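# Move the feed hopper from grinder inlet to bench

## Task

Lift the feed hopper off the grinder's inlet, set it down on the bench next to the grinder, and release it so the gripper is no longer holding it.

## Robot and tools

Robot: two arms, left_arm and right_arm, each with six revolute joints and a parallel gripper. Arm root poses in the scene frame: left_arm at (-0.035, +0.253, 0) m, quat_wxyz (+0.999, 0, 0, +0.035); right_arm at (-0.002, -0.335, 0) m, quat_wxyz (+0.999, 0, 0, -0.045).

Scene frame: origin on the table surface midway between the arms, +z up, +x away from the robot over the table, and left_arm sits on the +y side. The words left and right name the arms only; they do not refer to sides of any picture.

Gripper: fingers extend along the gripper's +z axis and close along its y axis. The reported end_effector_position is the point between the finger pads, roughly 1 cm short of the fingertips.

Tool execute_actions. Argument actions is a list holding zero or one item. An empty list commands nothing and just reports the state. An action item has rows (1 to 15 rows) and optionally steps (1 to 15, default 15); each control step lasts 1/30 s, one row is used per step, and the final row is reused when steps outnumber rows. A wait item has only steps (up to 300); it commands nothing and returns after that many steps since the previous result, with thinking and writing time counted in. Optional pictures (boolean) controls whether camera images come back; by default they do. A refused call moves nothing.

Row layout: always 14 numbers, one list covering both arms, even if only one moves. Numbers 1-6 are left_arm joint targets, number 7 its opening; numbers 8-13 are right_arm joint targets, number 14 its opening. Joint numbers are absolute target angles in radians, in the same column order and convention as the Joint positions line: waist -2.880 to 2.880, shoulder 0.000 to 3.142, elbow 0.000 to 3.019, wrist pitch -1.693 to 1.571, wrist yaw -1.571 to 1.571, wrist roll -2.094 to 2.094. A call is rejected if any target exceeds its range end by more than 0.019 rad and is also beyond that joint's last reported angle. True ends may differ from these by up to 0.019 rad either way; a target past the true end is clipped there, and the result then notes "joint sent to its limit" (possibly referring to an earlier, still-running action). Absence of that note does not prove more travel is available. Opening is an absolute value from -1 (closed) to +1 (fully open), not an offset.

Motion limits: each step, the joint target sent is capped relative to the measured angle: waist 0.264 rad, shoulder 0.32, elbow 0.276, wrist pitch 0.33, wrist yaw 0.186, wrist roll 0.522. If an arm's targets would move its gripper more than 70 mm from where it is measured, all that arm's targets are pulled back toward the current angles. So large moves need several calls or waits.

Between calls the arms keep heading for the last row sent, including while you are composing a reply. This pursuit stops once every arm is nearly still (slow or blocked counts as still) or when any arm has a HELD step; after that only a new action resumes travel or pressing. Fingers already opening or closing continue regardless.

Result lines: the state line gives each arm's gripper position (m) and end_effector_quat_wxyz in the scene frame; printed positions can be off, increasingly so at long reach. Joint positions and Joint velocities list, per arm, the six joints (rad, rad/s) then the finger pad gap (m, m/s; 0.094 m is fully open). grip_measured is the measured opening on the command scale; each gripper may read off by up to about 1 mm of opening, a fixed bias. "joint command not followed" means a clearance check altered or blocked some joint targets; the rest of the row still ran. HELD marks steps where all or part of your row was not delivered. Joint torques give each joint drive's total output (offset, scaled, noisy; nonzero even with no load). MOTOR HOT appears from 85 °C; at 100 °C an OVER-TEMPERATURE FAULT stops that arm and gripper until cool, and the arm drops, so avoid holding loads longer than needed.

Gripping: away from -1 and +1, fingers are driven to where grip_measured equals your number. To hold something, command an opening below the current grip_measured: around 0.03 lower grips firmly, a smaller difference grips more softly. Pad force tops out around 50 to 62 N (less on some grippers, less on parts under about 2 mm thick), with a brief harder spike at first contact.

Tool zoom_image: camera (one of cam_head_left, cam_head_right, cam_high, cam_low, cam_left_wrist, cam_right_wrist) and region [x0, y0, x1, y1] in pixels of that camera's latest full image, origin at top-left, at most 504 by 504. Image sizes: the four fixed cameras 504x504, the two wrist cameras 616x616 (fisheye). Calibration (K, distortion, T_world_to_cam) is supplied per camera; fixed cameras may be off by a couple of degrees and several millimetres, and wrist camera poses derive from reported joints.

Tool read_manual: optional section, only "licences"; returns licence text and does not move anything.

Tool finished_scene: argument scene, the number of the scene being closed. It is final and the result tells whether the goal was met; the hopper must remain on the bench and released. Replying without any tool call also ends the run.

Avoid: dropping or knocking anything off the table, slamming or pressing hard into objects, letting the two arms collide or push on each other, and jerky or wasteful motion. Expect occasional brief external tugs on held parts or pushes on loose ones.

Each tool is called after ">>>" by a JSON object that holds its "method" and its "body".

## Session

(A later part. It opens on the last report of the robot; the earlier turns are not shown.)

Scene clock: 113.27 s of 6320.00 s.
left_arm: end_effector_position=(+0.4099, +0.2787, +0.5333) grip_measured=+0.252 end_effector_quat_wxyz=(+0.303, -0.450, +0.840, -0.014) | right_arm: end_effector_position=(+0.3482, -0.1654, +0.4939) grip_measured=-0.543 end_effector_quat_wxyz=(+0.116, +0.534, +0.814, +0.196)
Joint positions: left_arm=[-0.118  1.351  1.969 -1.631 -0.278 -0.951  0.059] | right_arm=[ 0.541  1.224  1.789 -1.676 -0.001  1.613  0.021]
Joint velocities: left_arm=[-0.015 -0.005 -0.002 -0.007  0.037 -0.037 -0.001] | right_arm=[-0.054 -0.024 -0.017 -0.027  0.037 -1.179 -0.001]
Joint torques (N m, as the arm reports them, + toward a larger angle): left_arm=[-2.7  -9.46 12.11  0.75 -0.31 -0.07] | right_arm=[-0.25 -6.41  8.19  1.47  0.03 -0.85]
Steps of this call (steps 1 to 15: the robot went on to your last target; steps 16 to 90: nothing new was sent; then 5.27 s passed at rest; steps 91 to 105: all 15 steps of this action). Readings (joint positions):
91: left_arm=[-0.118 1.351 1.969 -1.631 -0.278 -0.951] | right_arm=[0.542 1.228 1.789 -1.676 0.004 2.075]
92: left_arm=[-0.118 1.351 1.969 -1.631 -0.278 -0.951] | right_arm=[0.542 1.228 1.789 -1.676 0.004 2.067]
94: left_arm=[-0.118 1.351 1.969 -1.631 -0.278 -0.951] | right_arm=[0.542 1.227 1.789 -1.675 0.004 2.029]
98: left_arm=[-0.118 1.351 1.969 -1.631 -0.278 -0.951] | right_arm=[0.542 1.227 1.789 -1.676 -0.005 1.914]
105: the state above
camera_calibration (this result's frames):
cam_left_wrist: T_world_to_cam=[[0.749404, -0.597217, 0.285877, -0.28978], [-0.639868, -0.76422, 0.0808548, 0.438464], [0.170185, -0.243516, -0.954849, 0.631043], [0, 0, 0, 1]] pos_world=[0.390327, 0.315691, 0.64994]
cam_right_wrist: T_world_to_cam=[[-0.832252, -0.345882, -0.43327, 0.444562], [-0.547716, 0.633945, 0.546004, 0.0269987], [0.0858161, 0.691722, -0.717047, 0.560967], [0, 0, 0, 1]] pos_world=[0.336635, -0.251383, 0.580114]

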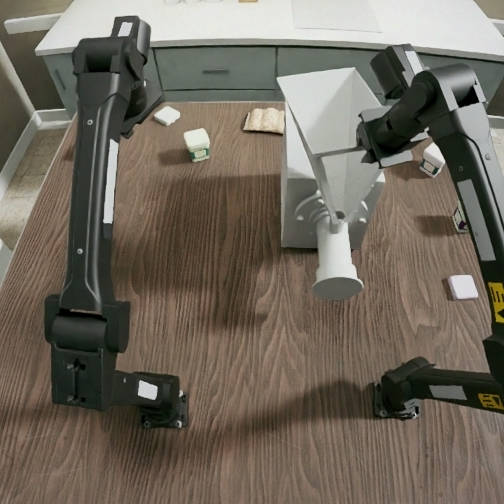

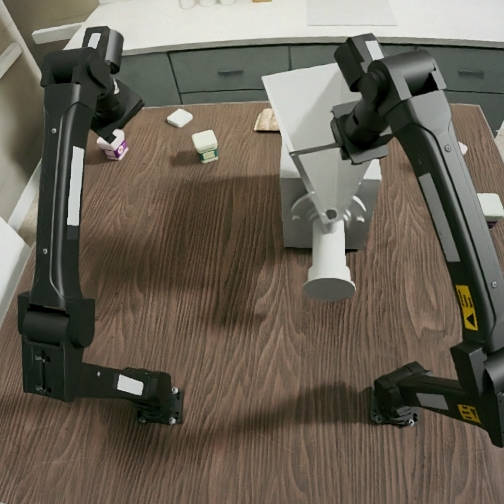

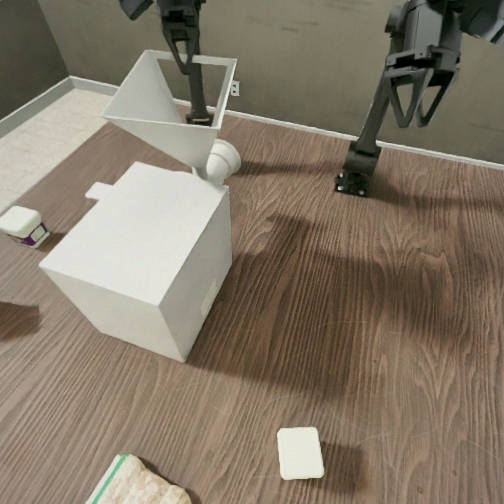

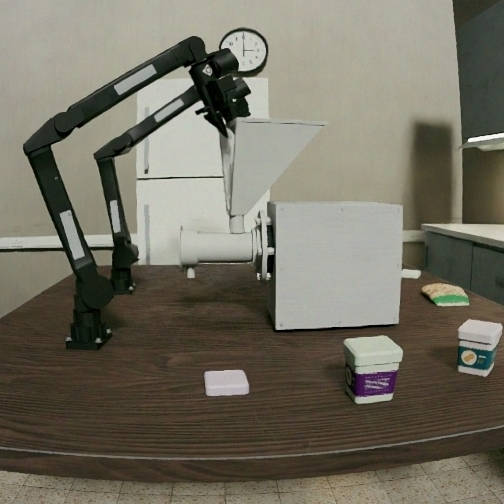

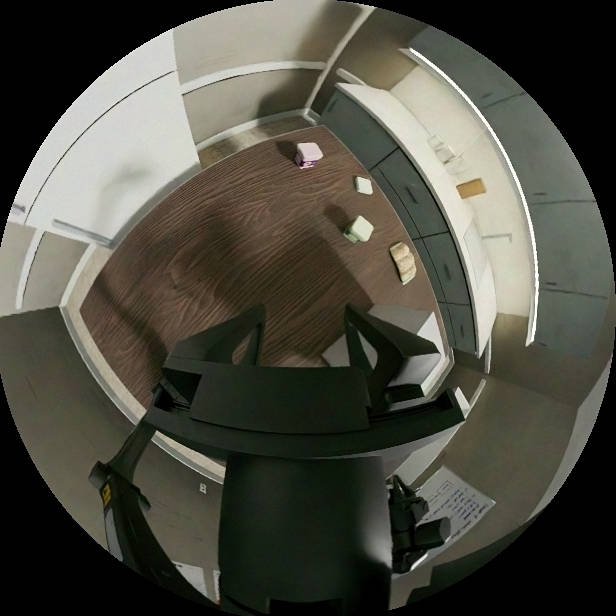

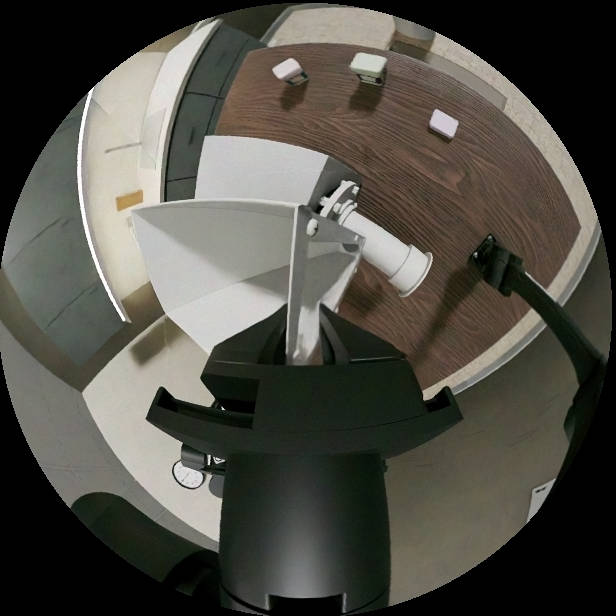

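>>> {"method": "execute_actions", "body": {"actions": [{"rows":[[-0.13,1.35,2.0,-1.64,-0.28,-0.96,0.25,0.53,1.22,1.79,-1.68,0,1.33,-0.55],[-0.13,1.35,2.0,-1.64,-0.28,-0.96,0.25,0.526,1.22,1.79,-1.68,0,1.29,-0.55],[-0.13,1.35,2.0,-1.64,-0.28,-0.96,0.25,0.522,1.22,1.79,-1.68,0,1.24,-0.55],[-0.13,1.35,2.0,-1.64,-0.28,-0.96,0.25,0.518,1.22,1.79,-1.68,0,1.19,-0.55],[-0.13,1.35,2.0,-1.64,-0.28,-0.96,0.25,0.514,1.222,1.79,-1.68,0,1.14,-0.55],[-0.13,1.35,2.0,-1.64,-0.28,-0.96,0.25,0.51,1.224,1.79,-1.68,0,1.09,-0.55],[-0.13,1.35,2.0,-1.64,-0.28,-0.96,0.25,0.506,1.226,1.795,-1.68,0,1.04,-0.55],[-0.13,1.35,2.0,-1.64,-0.28,-0.96,0.25,0.502,1.228,1.8,-1.68,0,0.99,-0.55],[-0.13,1.35,2.0,-1.64,-0.28,-0.96,0.25,0.499,1.23,1.805,-1.68,0,0.94,-0.55],[-0.13,1.35,2.0,-1.64,-0.28,-0.96,0.25,0.496,1.232,1.81,-1.68,0,0.89,-0.55],[-0.13,1.35,2.0,-1.64,-0.28,-0.96,0.25,0.493,1.234,1.815,-1.68,0,0.84,-0.55],[-0.13,1.35,2.0,-1.64,-0.28,-0.96,0.25,0.49,1.236,1.82,-1.68,0,0.79,-0.55],[-0.13,1.35,2.0,-1.64,-0.28,-0.96,0.25,0.488,1.238,1.822,-1.68,0,0.74,-0.55],[-0.13,1.35,2.0,-1.64,-0.28,-0.96,0.25,0.486,1.24,1.824,-1.68,0,0.69,-0.55],[-0.13,1.35,2.0,-1.64,-0.28,-0.96,0.25,0.485,1.242,1.826,-1.68,0,0.64,-0.55]],"steps":15}]}}

Scene clock: 126.40 s of 6320.00 s.
left_arm: end_effector_position=(+0.4099, +0.2787, +0.5333) grip_measured=+0.252 end_effector_quat_wxyz=(+0.303, -0.450, +0.840, -0.014) | right_arm: end_effector_position=(+0.3607, -0.1862, +0.5001) grip_measured=-0.542 end_effector_quat_wxyz=(+0.189, +0.261, +0.936, +0.143)
Joint positions: left_arm=[-0.118  1.351  1.969 -1.631 -0.278 -0.951  0.059] | right_arm=[ 0.483  1.228  1.805 -1.67   0.008  0.934  0.022]
Joint velocities: left_arm=[-0.005 -0.005 -0.017  0.012  0.007 -0.007 -0.001] | right_arm=[-0.024  0.024  0.046  0.037  0.037 -1.663 -0.003]
Joint torques (N m, as the arm reports them, + toward a larger angle): left_arm=[-2.67 -9.48 12.11  0.73 -0.31 -0.07] | right_arm=[ 1.   -4.71  9.75  0.78 -0.21 -0.56]
Steps of this call (steps 1 to 30: the robot went on to your last target; steps 31 to 90: nothing new was sent; then 9.63 s passed at rest; steps 91 to 105: all 15 steps of this action). Readings (joint positions):
91: left_arm=[-0.118 1.351 1.969 -1.631 -0.278 -0.951] | right_arm=[0.529 1.220 1.789 -1.680 0.005 1.444]
92: left_arm=[-0.118 1.351 1.969 -1.631 -0.278 -0.951] | right_arm=[0.527 1.219 1.789 -1.680 0.005 1.435]
94: left_arm=[-0.118 1.351 1.969 -1.631 -0.278 -0.951] | right_arm=[0.521 1.219 1.789 -1.680 0.005 1.390]
98: left_arm=[-0.118 1.351 1.969 -1.631 -0.278 -0.951] | right_arm=[0.509 1.218 1.790 -1.676 0.005 1.237]
105: the state above
camera_calibration (this result's frames):
cam_left_wrist: T_world_to_cam=[[0.749404, -0.597217, 0.285877, -0.28978], [-0.639868, -0.76422, 0.0808548, 0.438464], [0.170185, -0.243516, -0.954849, 0.631043], [0, 0, 0, 1]] pos_world=[0.390327, 0.315691, 0.64994]
cam_right_wrist: T_world_to_cam=[[-0.446098, -0.820031, -0.358534, 0.185519], [-0.887224, 0.352554, 0.297554, 0.237958], [-0.117601, 0.450838, -0.884825, 0.691155], [0, 0, 0, 1]] pos_world=[0.375162, -0.243361, 0.607261]

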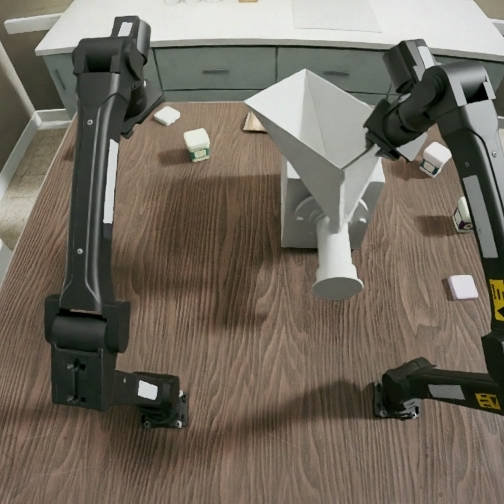

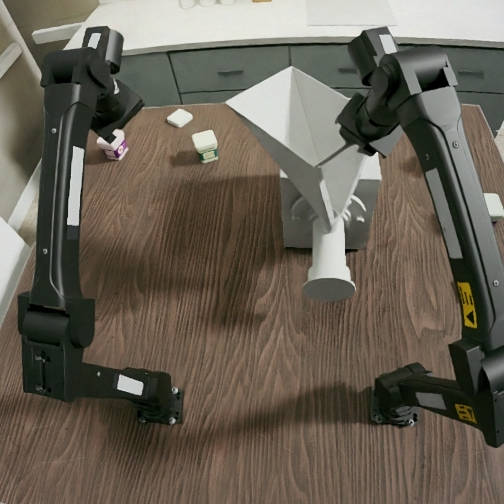

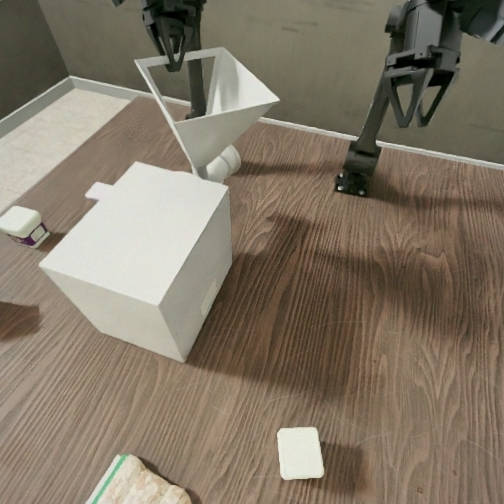

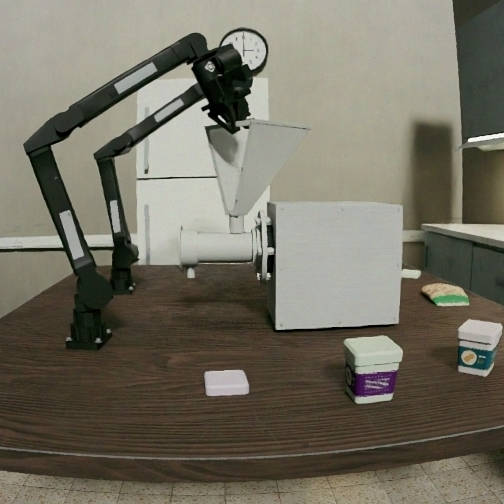

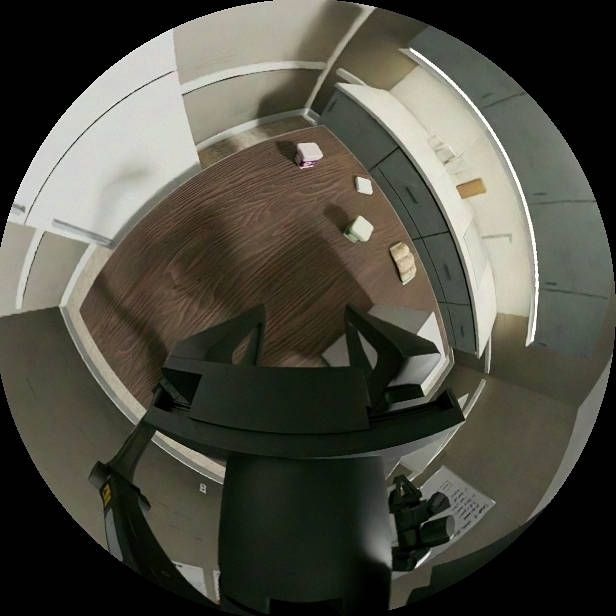

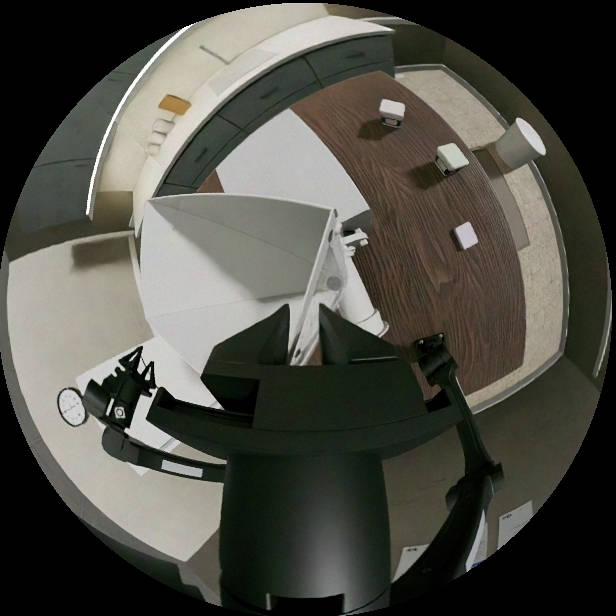

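>>> {"method": "execute_actions", "body": {"actions": [{"rows":[[-0.13,1.35,2.0,-1.64,-0.28,-0.96,0.25,0.49,1.242,1.815,-1.68,0,0.61,-0.55],[-0.13,1.35,2.0,-1.64,-0.28,-0.96,0.25,0.49,1.243,1.815,-1.68,0,0.57,-0.55],[-0.13,1.35,2.0,-1.64,-0.28,-0.96,0.25,0.49,1.244,1.815,-1.68,0,0.52,-0.55],[-0.13,1.35,2.0,-1.64,-0.28,-0.96,0.25,0.49,1.246,1.815,-1.68,0,0.47,-0.55],[-0.13,1.35,2.0,-1.64,-0.28,-0.96,0.25,0.491,1.248,1.817,-1.68,0,0.42,-0.55],[-0.13,1.35,2.0,-1.64,-0.28,-0.96,0.25,0.492,1.25,1.819,-1.68,0,0.37,-0.55],[-0.13,1.35,2.0,-1.64,-0.28,-0.96,0.25,0.493,1.252,1.821,-1.68,0,0.32,-0.55],[-0.13,1.35,2.0,-1.64,-0.28,-0.96,0.25,0.494,1.254,1.823,-1.68,0,0.27,-0.55],[-0.13,1.35,2.0,-1.64,-0.28,-0.96,0.25,0.495,1.256,1.825,-1.68,0,0.22,-0.55],[-0.13,1.35,2.0,-1.64,-0.28,-0.96,0.25,0.496,1.258,1.827,-1.68,0,0.17,-0.55],[-0.13,1.35,2.0,-1.64,-0.28,-0.96,0.25,0.497,1.26,1.829,-1.68,0,0.12,-0.55],[-0.13,1.35,2.0,-1.64,-0.28,-0.96,0.25,0.498,1.262,1.831,-1.68,0,0.07,-0.55],[-0.13,1.35,2.0,-1.64,-0.28,-0.96,0.25,0.499,1.264,1.833,-1.68,0,0.02,-0.55],[-0.13,1.35,2.0,-1.64,-0.28,-0.96,0.25,0.5,1.266,1.835,-1.68,0,-0.03,-0.55],[-0.13,1.35,2.0,-1.64,-0.28,-0.96,0.25,0.501,1.268,1.837,-1.68,0,-0.08,-0.55]],"steps":15}]}}

Scene clock: 137.47 s of 6320.00 s.
left_arm: end_effector_position=(+0.4099, +0.2787, +0.5333) grip_measured=+0.252 end_effector_quat_wxyz=(+0.303, -0.450, +0.840, -0.014) | right_arm: end_effector_position=(+0.3754, -0.1834, +0.5072) grip_measured=-0.542 end_effector_quat_wxyz=(+0.242, -0.071, +0.965, +0.068)
Joint positions: left_arm=[-0.118  1.351  1.969 -1.631 -0.278 -0.951  0.059] | right_arm=[ 0.482  1.253  1.837 -1.647  0.023  0.239  0.021]
Joint velocities: left_arm=[ 0.015  0.005 -0.027 -0.012  0.051 -0.022 -0.   ] | right_arm=[ 0.005  0.054  0.042  0.032 -0.022 -1.531 -0.   ]
Joint torques (N m, as the arm reports them, + toward a larger angle): left_arm=[-2.68 -9.44 12.1   0.73 -0.31 -0.06] | right_arm=[ 2.82 -4.99  8.16  0.44 -0.71 -1.12]
Steps of this call (steps 1 to 30: the robot went on to your last target; steps 31 to 90: nothing new was sent; then 7.57 s passed at rest; steps 91 to 105: all 15 steps of this action). Readings (joint positions):
91: left_arm=[-0.118 1.351 1.969 -1.631 -0.278 -0.951] | right_arm=[0.482 1.232 1.811 -1.660 0.011 0.733]
92: left_arm=[-0.118 1.351 1.969 -1.631 -0.278 -0.951] | right_arm=[0.482 1.232 1.811 -1.660 0.013 0.725]
94: left_arm=[-0.118 1.351 1.969 -1.631 -0.278 -0.951] | right_arm=[0.482 1.233 1.812 -1.657 0.015 0.689]
98: left_arm=[-0.118 1.351 1.969 -1.631 -0.278 -0.951] | right_arm=[0.482 1.237 1.818 -1.653 0.016 0.546]
105: the state above
camera_calibration (this result's frames):
cam_left_wrist: T_world_to_cam=[[0.749404, -0.597217, 0.285877, -0.28978], [-0.639868, -0.76422, 0.0808548, 0.438464], [0.170185, -0.243516, -0.954849, 0.631043], [0, 0, 0, 1]] pos_world=[0.390327, 0.315691, 0.64994]
cam_right_wrist: T_world_to_cam=[[0.156648, -0.983435, -0.0911939, -0.194881], [-0.977981, -0.167343, 0.124701, 0.274355], [-0.137896, 0.0696517, -0.987995, 0.687923], [0, 0, 0, 1]] pos_world=[0.393703, -0.193657, 0.62768]

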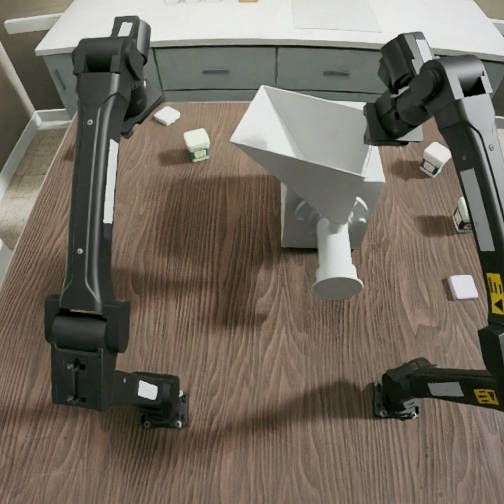

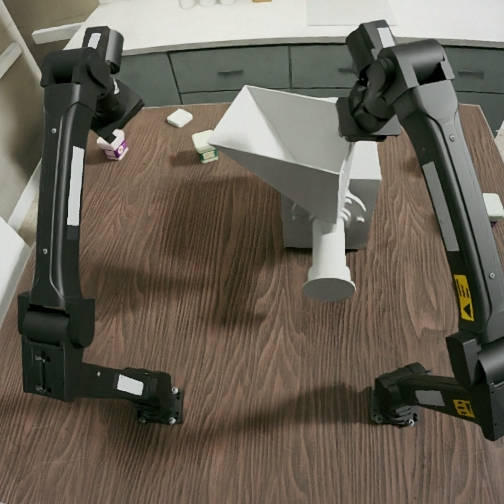

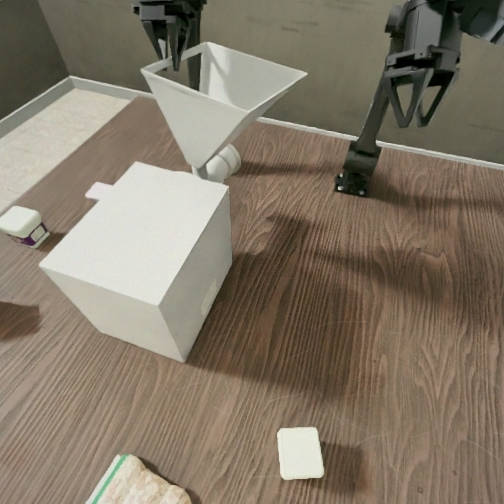

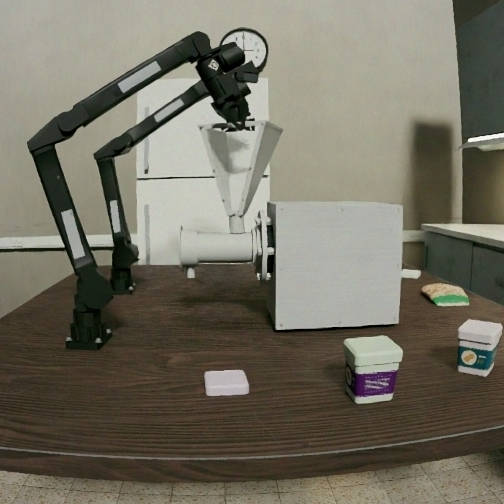

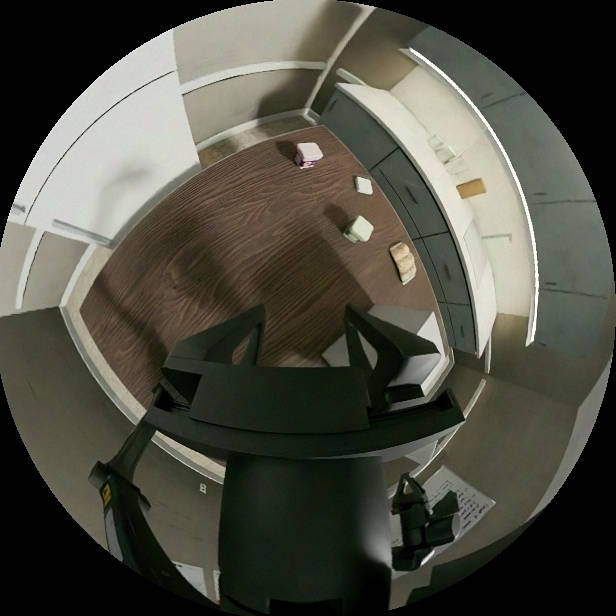

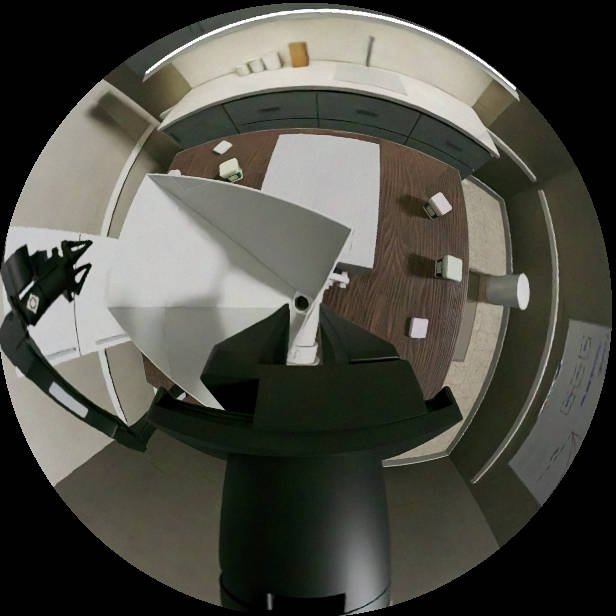

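>>> {"method": "execute_actions", "body": {"actions": [{"rows":[[-0.13,1.35,2.0,-1.64,-0.28,-0.96,0.25,0.49,1.25,1.82,-1.68,0,0.2,-0.5],[-0.13,1.35,2.0,-1.64,-0.28,-0.96,0.25,0.49,1.245,1.81,-1.68,0,0.25,-0.5],[-0.13,1.35,2.0,-1.64,-0.28,-0.96,0.25,0.49,1.24,1.80,-1.68,0,0.3,-0.5],[-0.13,1.35,2.0,-1.64,-0.28,-0.96,0.25,0.49,1.235,1.79,-1.685,0,0.3,-0.5],[-0.13,1.35,2.0,-1.64,-0.28,-0.96,0.25,0.49,1.23,1.78,-1.685,0,0.3,-0.5],[-0.13,1.35,2.0,-1.64,-0.28,-0.96,0.25,0.49,1.23,1.77,-1.685,0,0.3,-0.5]],"steps":15}]}}

Scene clock: 144.07 s of 6320.00 s.
left_arm: end_effector_position=(+0.4099, +0.2787, +0.5333) grip_measured=+0.252 end_effector_quat_wxyz=(+0.303, -0.450, +0.840, -0.014) | right_arm: end_effector_position=(+0.3644, -0.1793, +0.4880) grip_measured=-0.502 end_effector_quat_wxyz=(+0.211, -0.052, +0.973, +0.081)
Joint positions: left_arm=[-0.118  1.351  1.969 -1.631 -0.278 -0.951  0.059] | right_arm=[ 0.488  1.24   1.785 -1.661 -0.009  0.294  0.023]
Joint velocities: left_arm=[-0.005 -0.015  0.012  0.002 -0.081 -0.051 -0.   ] | right_arm=[ 0.005 -0.005  0.002 -0.007  0.051  0.022  0.   ]
Joint torques (N m, as the arm reports them, + toward a larger angle): left_arm=[-2.68 -9.54 12.12  0.74 -0.31 -0.06] | right_arm=[ 0.49 -8.09  7.19  0.49  0.25 -0.05]
Steps of this call (steps 1 to 30: the robot went on to your last target; steps 31 to 90: nothing new was sent; then 3.10 s passed at rest; steps 91 to 105: all 15 steps of this action). Readings (joint positions):
91: left_arm=[-0.118 1.351 1.969 -1.631 -0.278 -0.951] | right_arm=[0.482 1.260 1.843 -1.639 0.019 0.087]
92: left_arm=[-0.118 1.351 1.969 -1.631 -0.278 -0.951] | right_arm=[0.482 1.258 1.841 -1.641 0.007 0.118]
94: left_arm=[-0.118 1.351 1.969 -1.631 -0.278 -0.951] | right_arm=[0.484 1.253 1.830 -1.644 -0.004 0.183]
98: left_arm=[-0.118 1.351 1.969 -1.631 -0.278 -0.951] | right_arm=[0.487 1.240 1.791 -1.656 -0.008 0.255]
105: the state above
camera_calibration (this result's frames):
cam_left_wrist: T_world_to_cam=[[0.749404, -0.597217, 0.285877, -0.28978], [-0.639868, -0.76422, 0.0808548, 0.438464], [0.170185, -0.243516, -0.954849, 0.631043], [0, 0, 0, 1]] pos_world=[0.390327, 0.315691, 0.64994]
cam_right_wrist: T_world_to_cam=[[0.121749, -0.984121, -0.129162, -0.159795], [-0.971526, -0.144804, 0.187533, 0.237698], [-0.203259, 0.102653, -0.973729, 0.689907], [0, 0, 0, 1]] pos_world=[0.390615, -0.193659, 0.606566]

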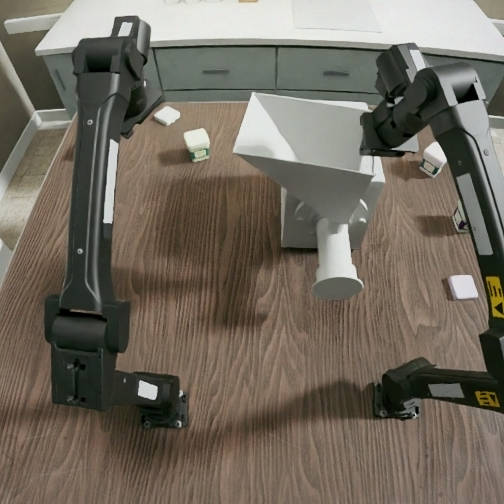

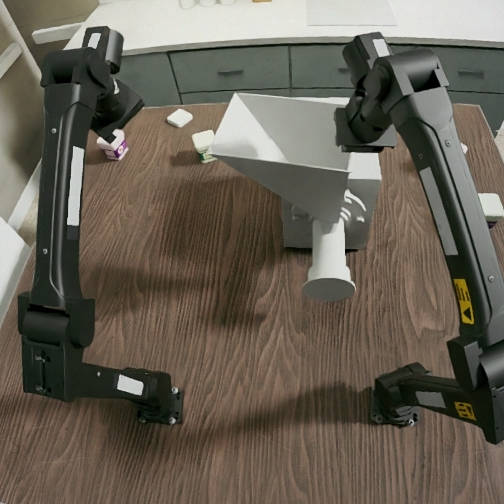

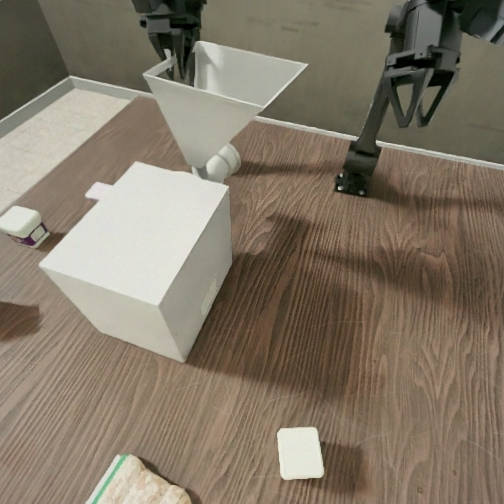

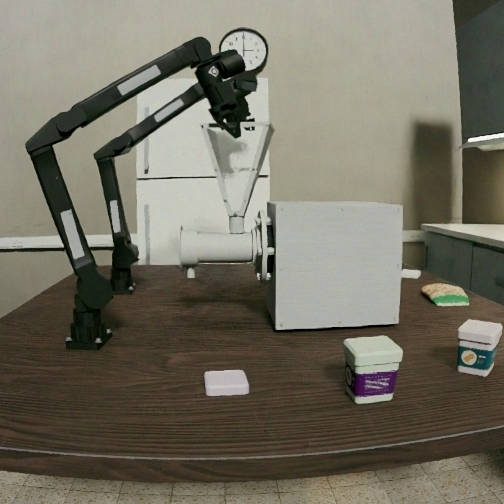

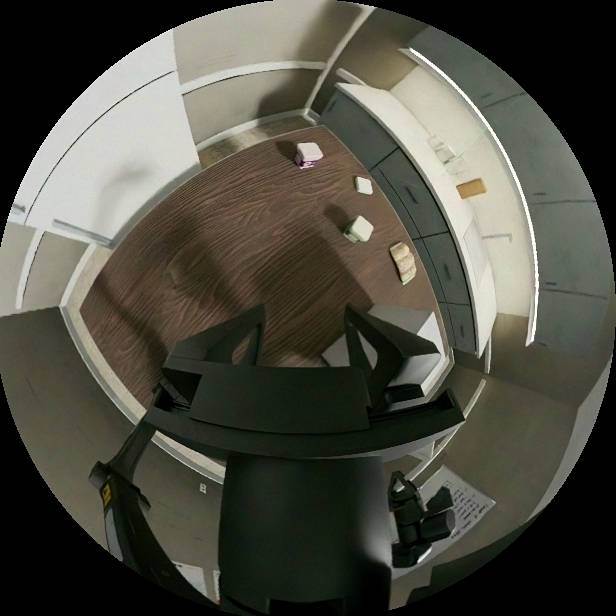

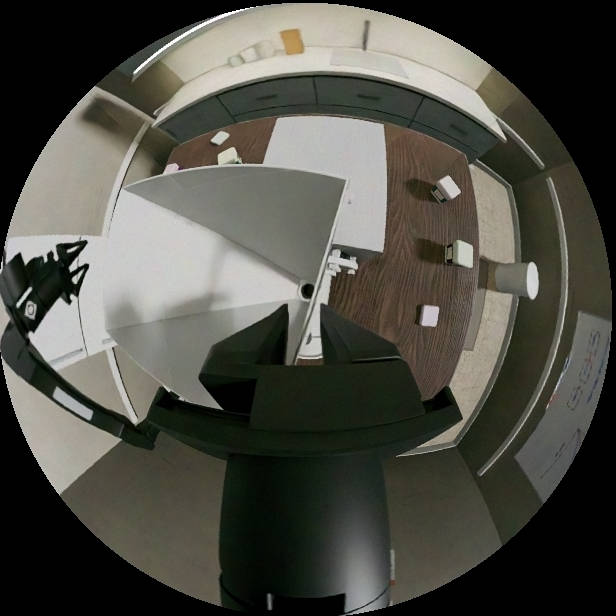

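>>> {"method": "execute_actions", "body": {"actions": [{"rows":[[-0.13,1.35,2.0,-1.64,-0.28,-0.96,0.25,0.49,1.235,1.775,-1.685,0,0.28,-0.6],[-0.13,1.35,2.0,-1.64,-0.28,-0.96,0.25,0.49,1.237,1.775,-1.685,0,0.25,-0.68],[-0.13,1.35,2.0,-1.64,-0.28,-0.96,0.25,0.49,1.239,1.775,-1.685,0,0.21,-0.72],[-0.13,1.35,2.0,-1.64,-0.28,-0.96,0.25,0.49,1.241,1.775,-1.685,0,0.165,-0.72],[-0.13,1.35,2.0,-1.64,-0.28,-0.96,0.25,0.491,1.243,1.775,-1.685,0,0.12,-0.72],[-0.13,1.35,2.0,-1.64,-0.28,-0.96,0.25,0.492,1.245,1.777,-1.685,0,0.075,-0.72],[-0.13,1.35,2.0,-1.64,-0.28,-0.96,0.25,0.493,1.247,1.779,-1.685,0,0.03,-0.72],[-0.13,1.35,2.0,-1.64,-0.28,-0.96,0.25,0.494,1.249,1.781,-1.685,0,-0.015,-0.72],[-0.13,1.35,2.0,-1.64,-0.28,-0.96,0.25,0.495,1.251,1.783,-1.685,0,-0.06,-0.72],[-0.13,1.35,2.0,-1.64,-0.28,-0.96,0.25,0.496,1.253,1.785,-1.685,0,-0.105,-0.72],[-0.13,1.35,2.0,-1.64,-0.28,-0.96,0.25,0.497,1.255,1.787,-1.685,0,-0.15,-0.72],[-0.13,1.35,2.0,-1.64,-0.28,-0.96,0.25,0.498,1.257,1.789,-1.685,0,-0.195,-0.72],[-0.13,1.35,2.0,-1.64,-0.28,-0.96,0.25,0.499,1.259,1.791,-1.685,0,-0.24,-0.72],[-0.13,1.35,2.0,-1.64,-0.28,-0.96,0.25,0.5,1.261,1.793,-1.685,0,-0.285,-0.72],[-0.13,1.35,2.0,-1.64,-0.28,-0.96,0.25,0.501,1.263,1.795,-1.685,0,-0.33,-0.72]],"steps":15}]}}

>>> {"method": "execute_actions", "body": {"actions": [{"rows":[[-0.13,1.35,2.0,-1.64,-0.28,-0.96,0.25,0.502,1.265,1.797,-1.685,0,-0.375,-0.72],[-0.13,1.35,2.0,-1.64,-0.28,-0.96,0.25,0.503,1.267,1.799,-1.685,0,-0.42,-0.72],[-0.13,1.35,2.0,-1.64,-0.28,-0.96,0.25,0.504,1.269,1.801,-1.685,0,-0.465,-0.72],[-0.13,1.35,2.0,-1.64,-0.28,-0.96,0.25,0.505,1.271,1.803,-1.685,0,-0.51,-0.72],[-0.13,1.35,2.0,-1.64,-0.28,-0.96,0.25,0.506,1.273,1.805,-1.685,0,-0.555,-0.72],[-0.13,1.35,2.0,-1.64,-0.28,-0.96,0.25,0.507,1.275,1.807,-1.685,0,-0.6,-0.72],[-0.13,1.35,2.0,-1.64,-0.28,-0.96,0.25,0.508,1.277,1.809,-1.685,0,-0.645,-0.72],[-0.13,1.35,2.0,-1.64,-0.28,-0.96,0.25,0.509,1.279,1.811,-1.685,0,-0.69,-0.72],[-0.13,1.35,2.0,-1.64,-0.28,-0.96,0.25,0.51,1.28,1.812,-1.685,0,-0.735,-0.72],[-0.13,1.35,2.0,-1.64,-0.28,-0.96,0.25,0.511,1.281,1.813,-1.685,0,-0.78,-0.72]],"steps":15}]}}

Scene clock: 157.73 s of 6320.00 s.
left_arm: end_effector_position=(+0.4099, +0.2787, +0.5333) grip_measured=+0.252 end_effector_quat_wxyz=(+0.303, -0.450, +0.840, -0.014) | right_arm: end_effector_position=(+0.3633, -0.1796, +0.4862) grip_measured=-0.717 end_effector_quat_wxyz=(+0.218, -0.252, +0.942, +0.032)
Joint positions: left_arm=[-0.118  1.351  1.969 -1.631 -0.278 -0.951  0.059] | right_arm=[ 0.491  1.242  1.785 -1.67  -0.003 -0.121  0.013]
Joint velocities: left_arm=[ 0.015 -0.005 -0.002 -0.012 -0.037  0.051 -0.001] | right_arm=[-0.005  0.024 -0.017 -0.002 -0.022 -0.886 -0.001]
Joint torques (N m, as the arm reports them, + toward a larger angle): left_arm=[-2.67 -9.49 12.13  0.75 -0.31 -0.06] | right_arm=[ 1.25 -6.28  9.64  0.84 -0.05 -0.81]
Steps of this call (steps 1 to 15: the robot went on to your last target; steps 16 to 90: nothing new was sent; then 10.17 s passed at rest; steps 91 to 105: all 15 steps of this action). Readings (joint positions):
91: left_arm=[-0.118 1.351 1.969 -1.631 -0.278 -0.951] | right_arm=[0.488 1.240 1.785 -1.662 -0.009 0.302]
92: left_arm=[-0.118 1.351 1.969 -1.631 -0.278 -0.951] | right_arm=[0.489 1.240 1.785 -1.661 -0.003 0.311]
94: left_arm=[-0.118 1.351 1.969 -1.631 -0.278 -0.951] | right_arm=[0.489 1.241 1.785 -1.658 0.004 0.298]
98: left_arm=[-0.118 1.351 1.969 -1.631 -0.278 -0.951] | right_arm=[0.489 1.240 1.785 -1.666 -0.003 0.163]
105: the state above
camera_calibration (this result's frames):
cam_left_wrist: T_world_to_cam=[[0.749404, -0.597217, 0.285877, -0.28978], [-0.639868, -0.76422, 0.0808548, 0.438464], [0.170185, -0.243516, -0.954849, 0.631043], [0, 0, 0, 1]] pos_world=[0.390327, 0.315691, 0.64994]
cam_right_wrist: T_world_to_cam=[[0.477556, -0.876868, 0.0551668, -0.359802], [-0.868435, -0.461574, 0.181026, 0.145738], [-0.133272, -0.134359, -0.98193, 0.62395], [0, 0, 0, 1]] pos_world=[0.381544, -0.164397, 0.606142]

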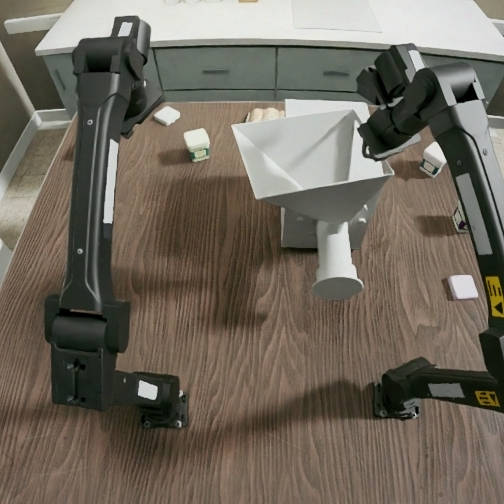

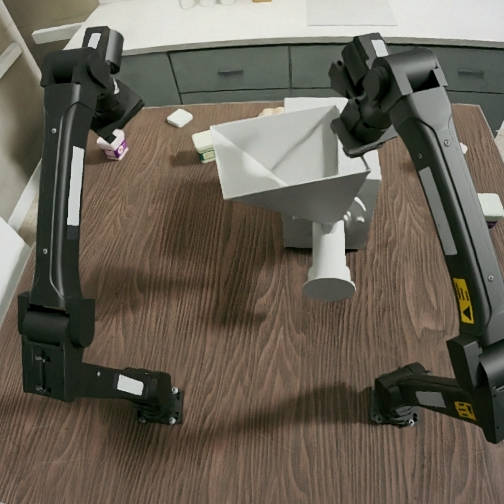

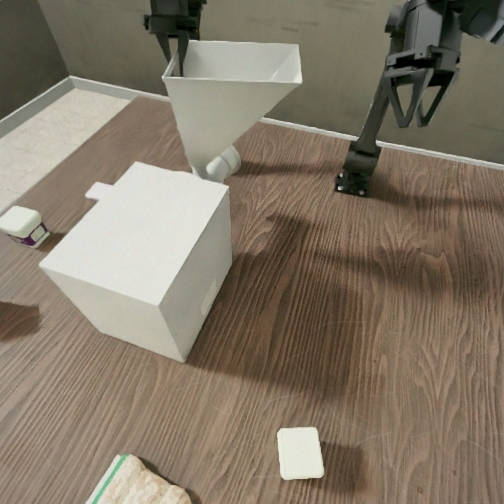

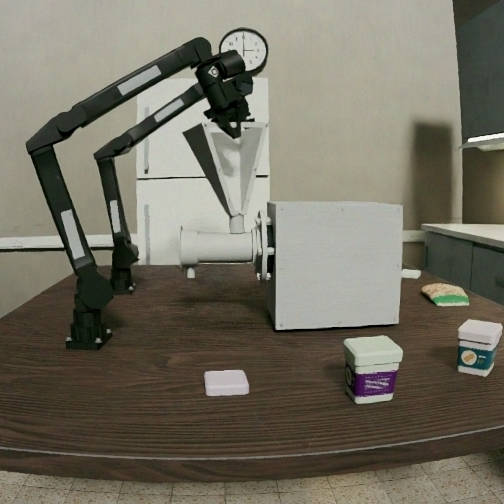

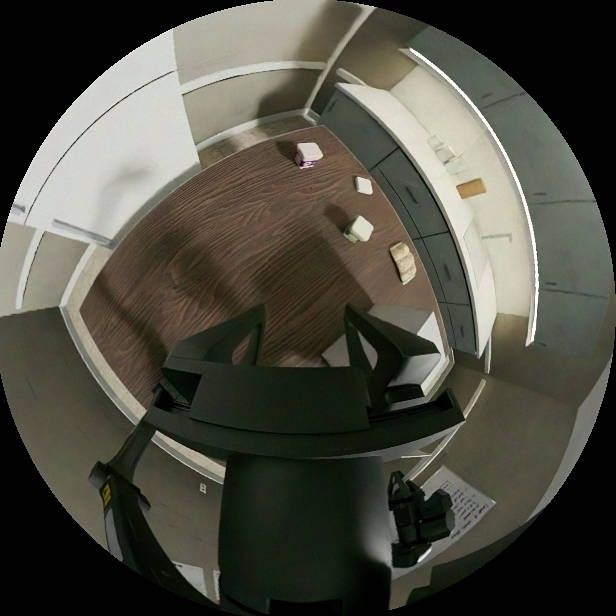

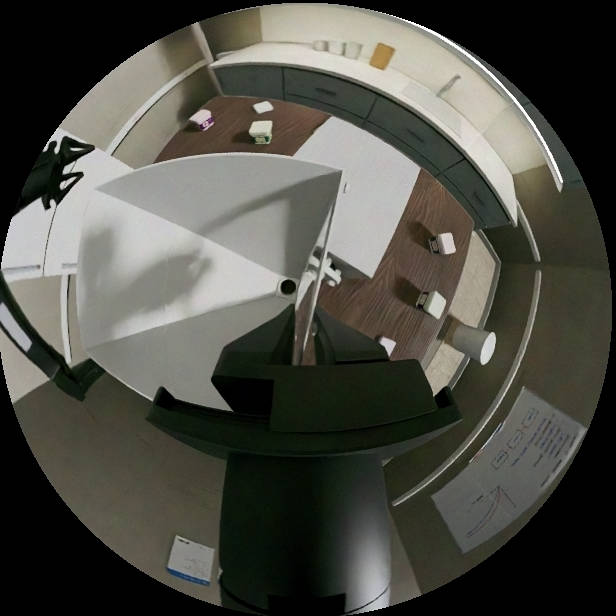

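Scene clock: 158.23 s of 6320.00 s.
left_arm: end_effector_position=(+0.4099, +0.2787, +0.5333) grip_measured=+0.252 end_effector_quat_wxyz=(+0.303, -0.450, +0.840, -0.014) | right_arm: end_effector_position=(+0.3716, -0.1757, +0.4859) grip_measured=-0.710 end_effector_quat_wxyz=(+0.220, -0.468, +0.856, -0.019)
Joint positions: left_arm=[-0.118  1.351  1.969 -1.631 -0.278 -0.951  0.059] | right_arm=[ 0.491  1.263  1.802 -1.664 -0.005 -0.598  0.014]
Joint velocities: left_arm=[-0.005  0.005 -0.012 -0.002 -0.037  0.022 -0.   ] | right_arm=[-0.005 -0.005 -0.007 -0.017  0.007 -0.168  0.001]
Joint torques (N m, as the arm reports them, + toward a larger angle): left_arm=[-2.63 -9.49 12.1   0.76 -0.31 -0.07] | right_arm=[ 1.76 -5.98  9.75  0.48  0.06 -1.71]
Steps of this call (steps 1 to 15: all 15 steps of this action). Readings (joint positions):
1: left_arm=[-0.118 1.351 1.969 -1.631 -0.278 -0.951] | right_arm=[0.491 1.243 1.785 -1.670 -0.000 -0.156]
2: left_arm=[-0.118 1.351 1.969 -1.631 -0.278 -0.951] | right_arm=[0.491 1.245 1.786 -1.669 0.002 -0.191]
4: left_arm=[-0.118 1.351 1.969 -1.631 -0.278 -0.951] | right_arm=[0.491 1.248 1.789 -1.668 0.005 -0.264]
8: left_arm=[-0.118 1.351 1.969 -1.631 -0.278 -0.951] | right_arm=[0.491 1.253 1.793 -1.667 0.007 -0.436]
15: the state above
camera_calibration (this result's frames):
cam_left_wrist: T_world_to_cam=[[0.749404, -0.597217, 0.285877, -0.28978], [-0.639868, -0.76422, 0.0808548, 0.438464], [0.170185, -0.243516, -0.954849, 0.631043], [0, 0, 0, 1]] pos_world=[0.390327, 0.315691, 0.64994]
cam_right_wrist: T_world_to_cam=[[0.783263, -0.571446, 0.244844, -0.512394], [-0.61967, -0.749352, 0.233413, -0.0136709], [0.0500918, -0.334546, -0.941047, 0.502167], [0, 0, 0, 1]] pos_world=[0.367713, -0.135052, 0.601211]

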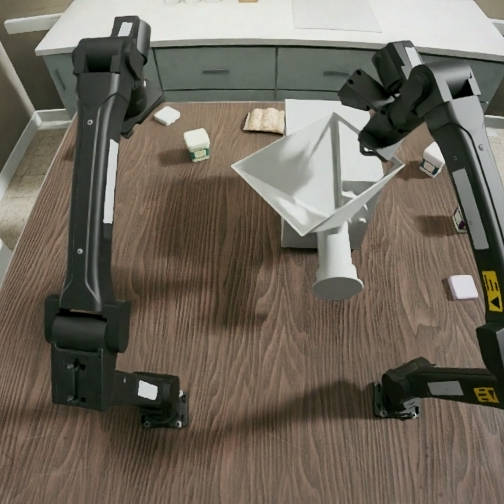

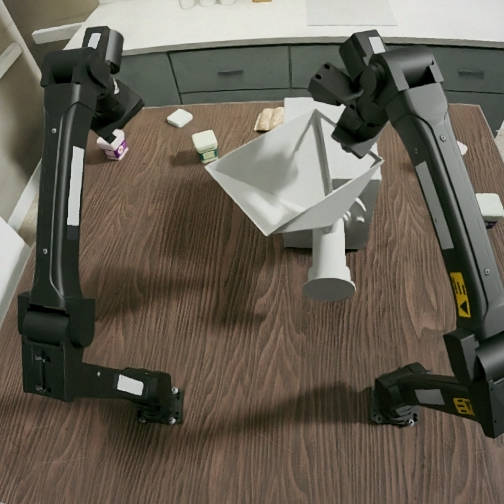

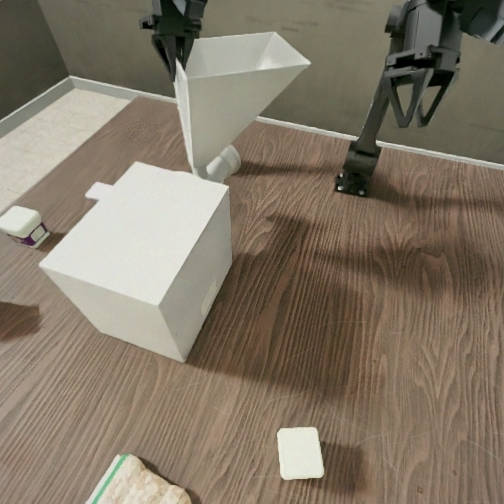

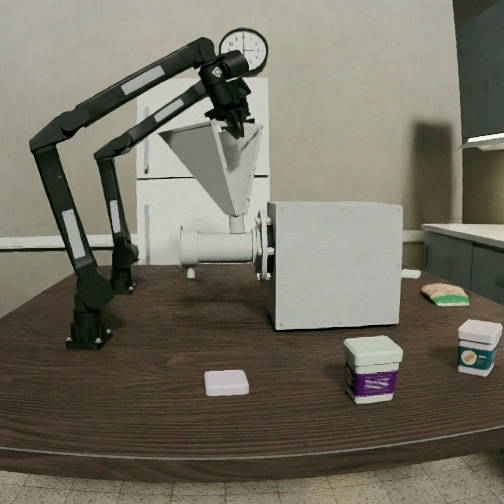

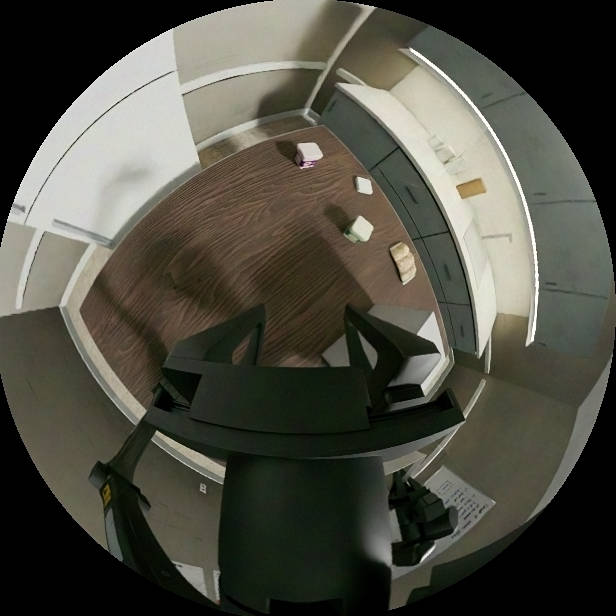

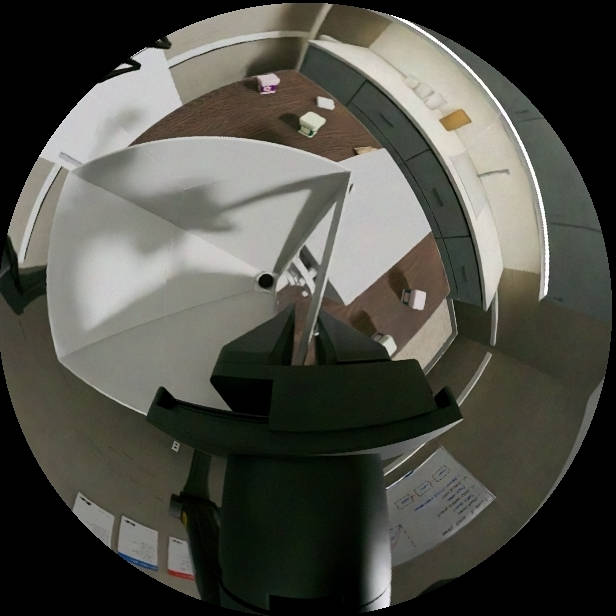

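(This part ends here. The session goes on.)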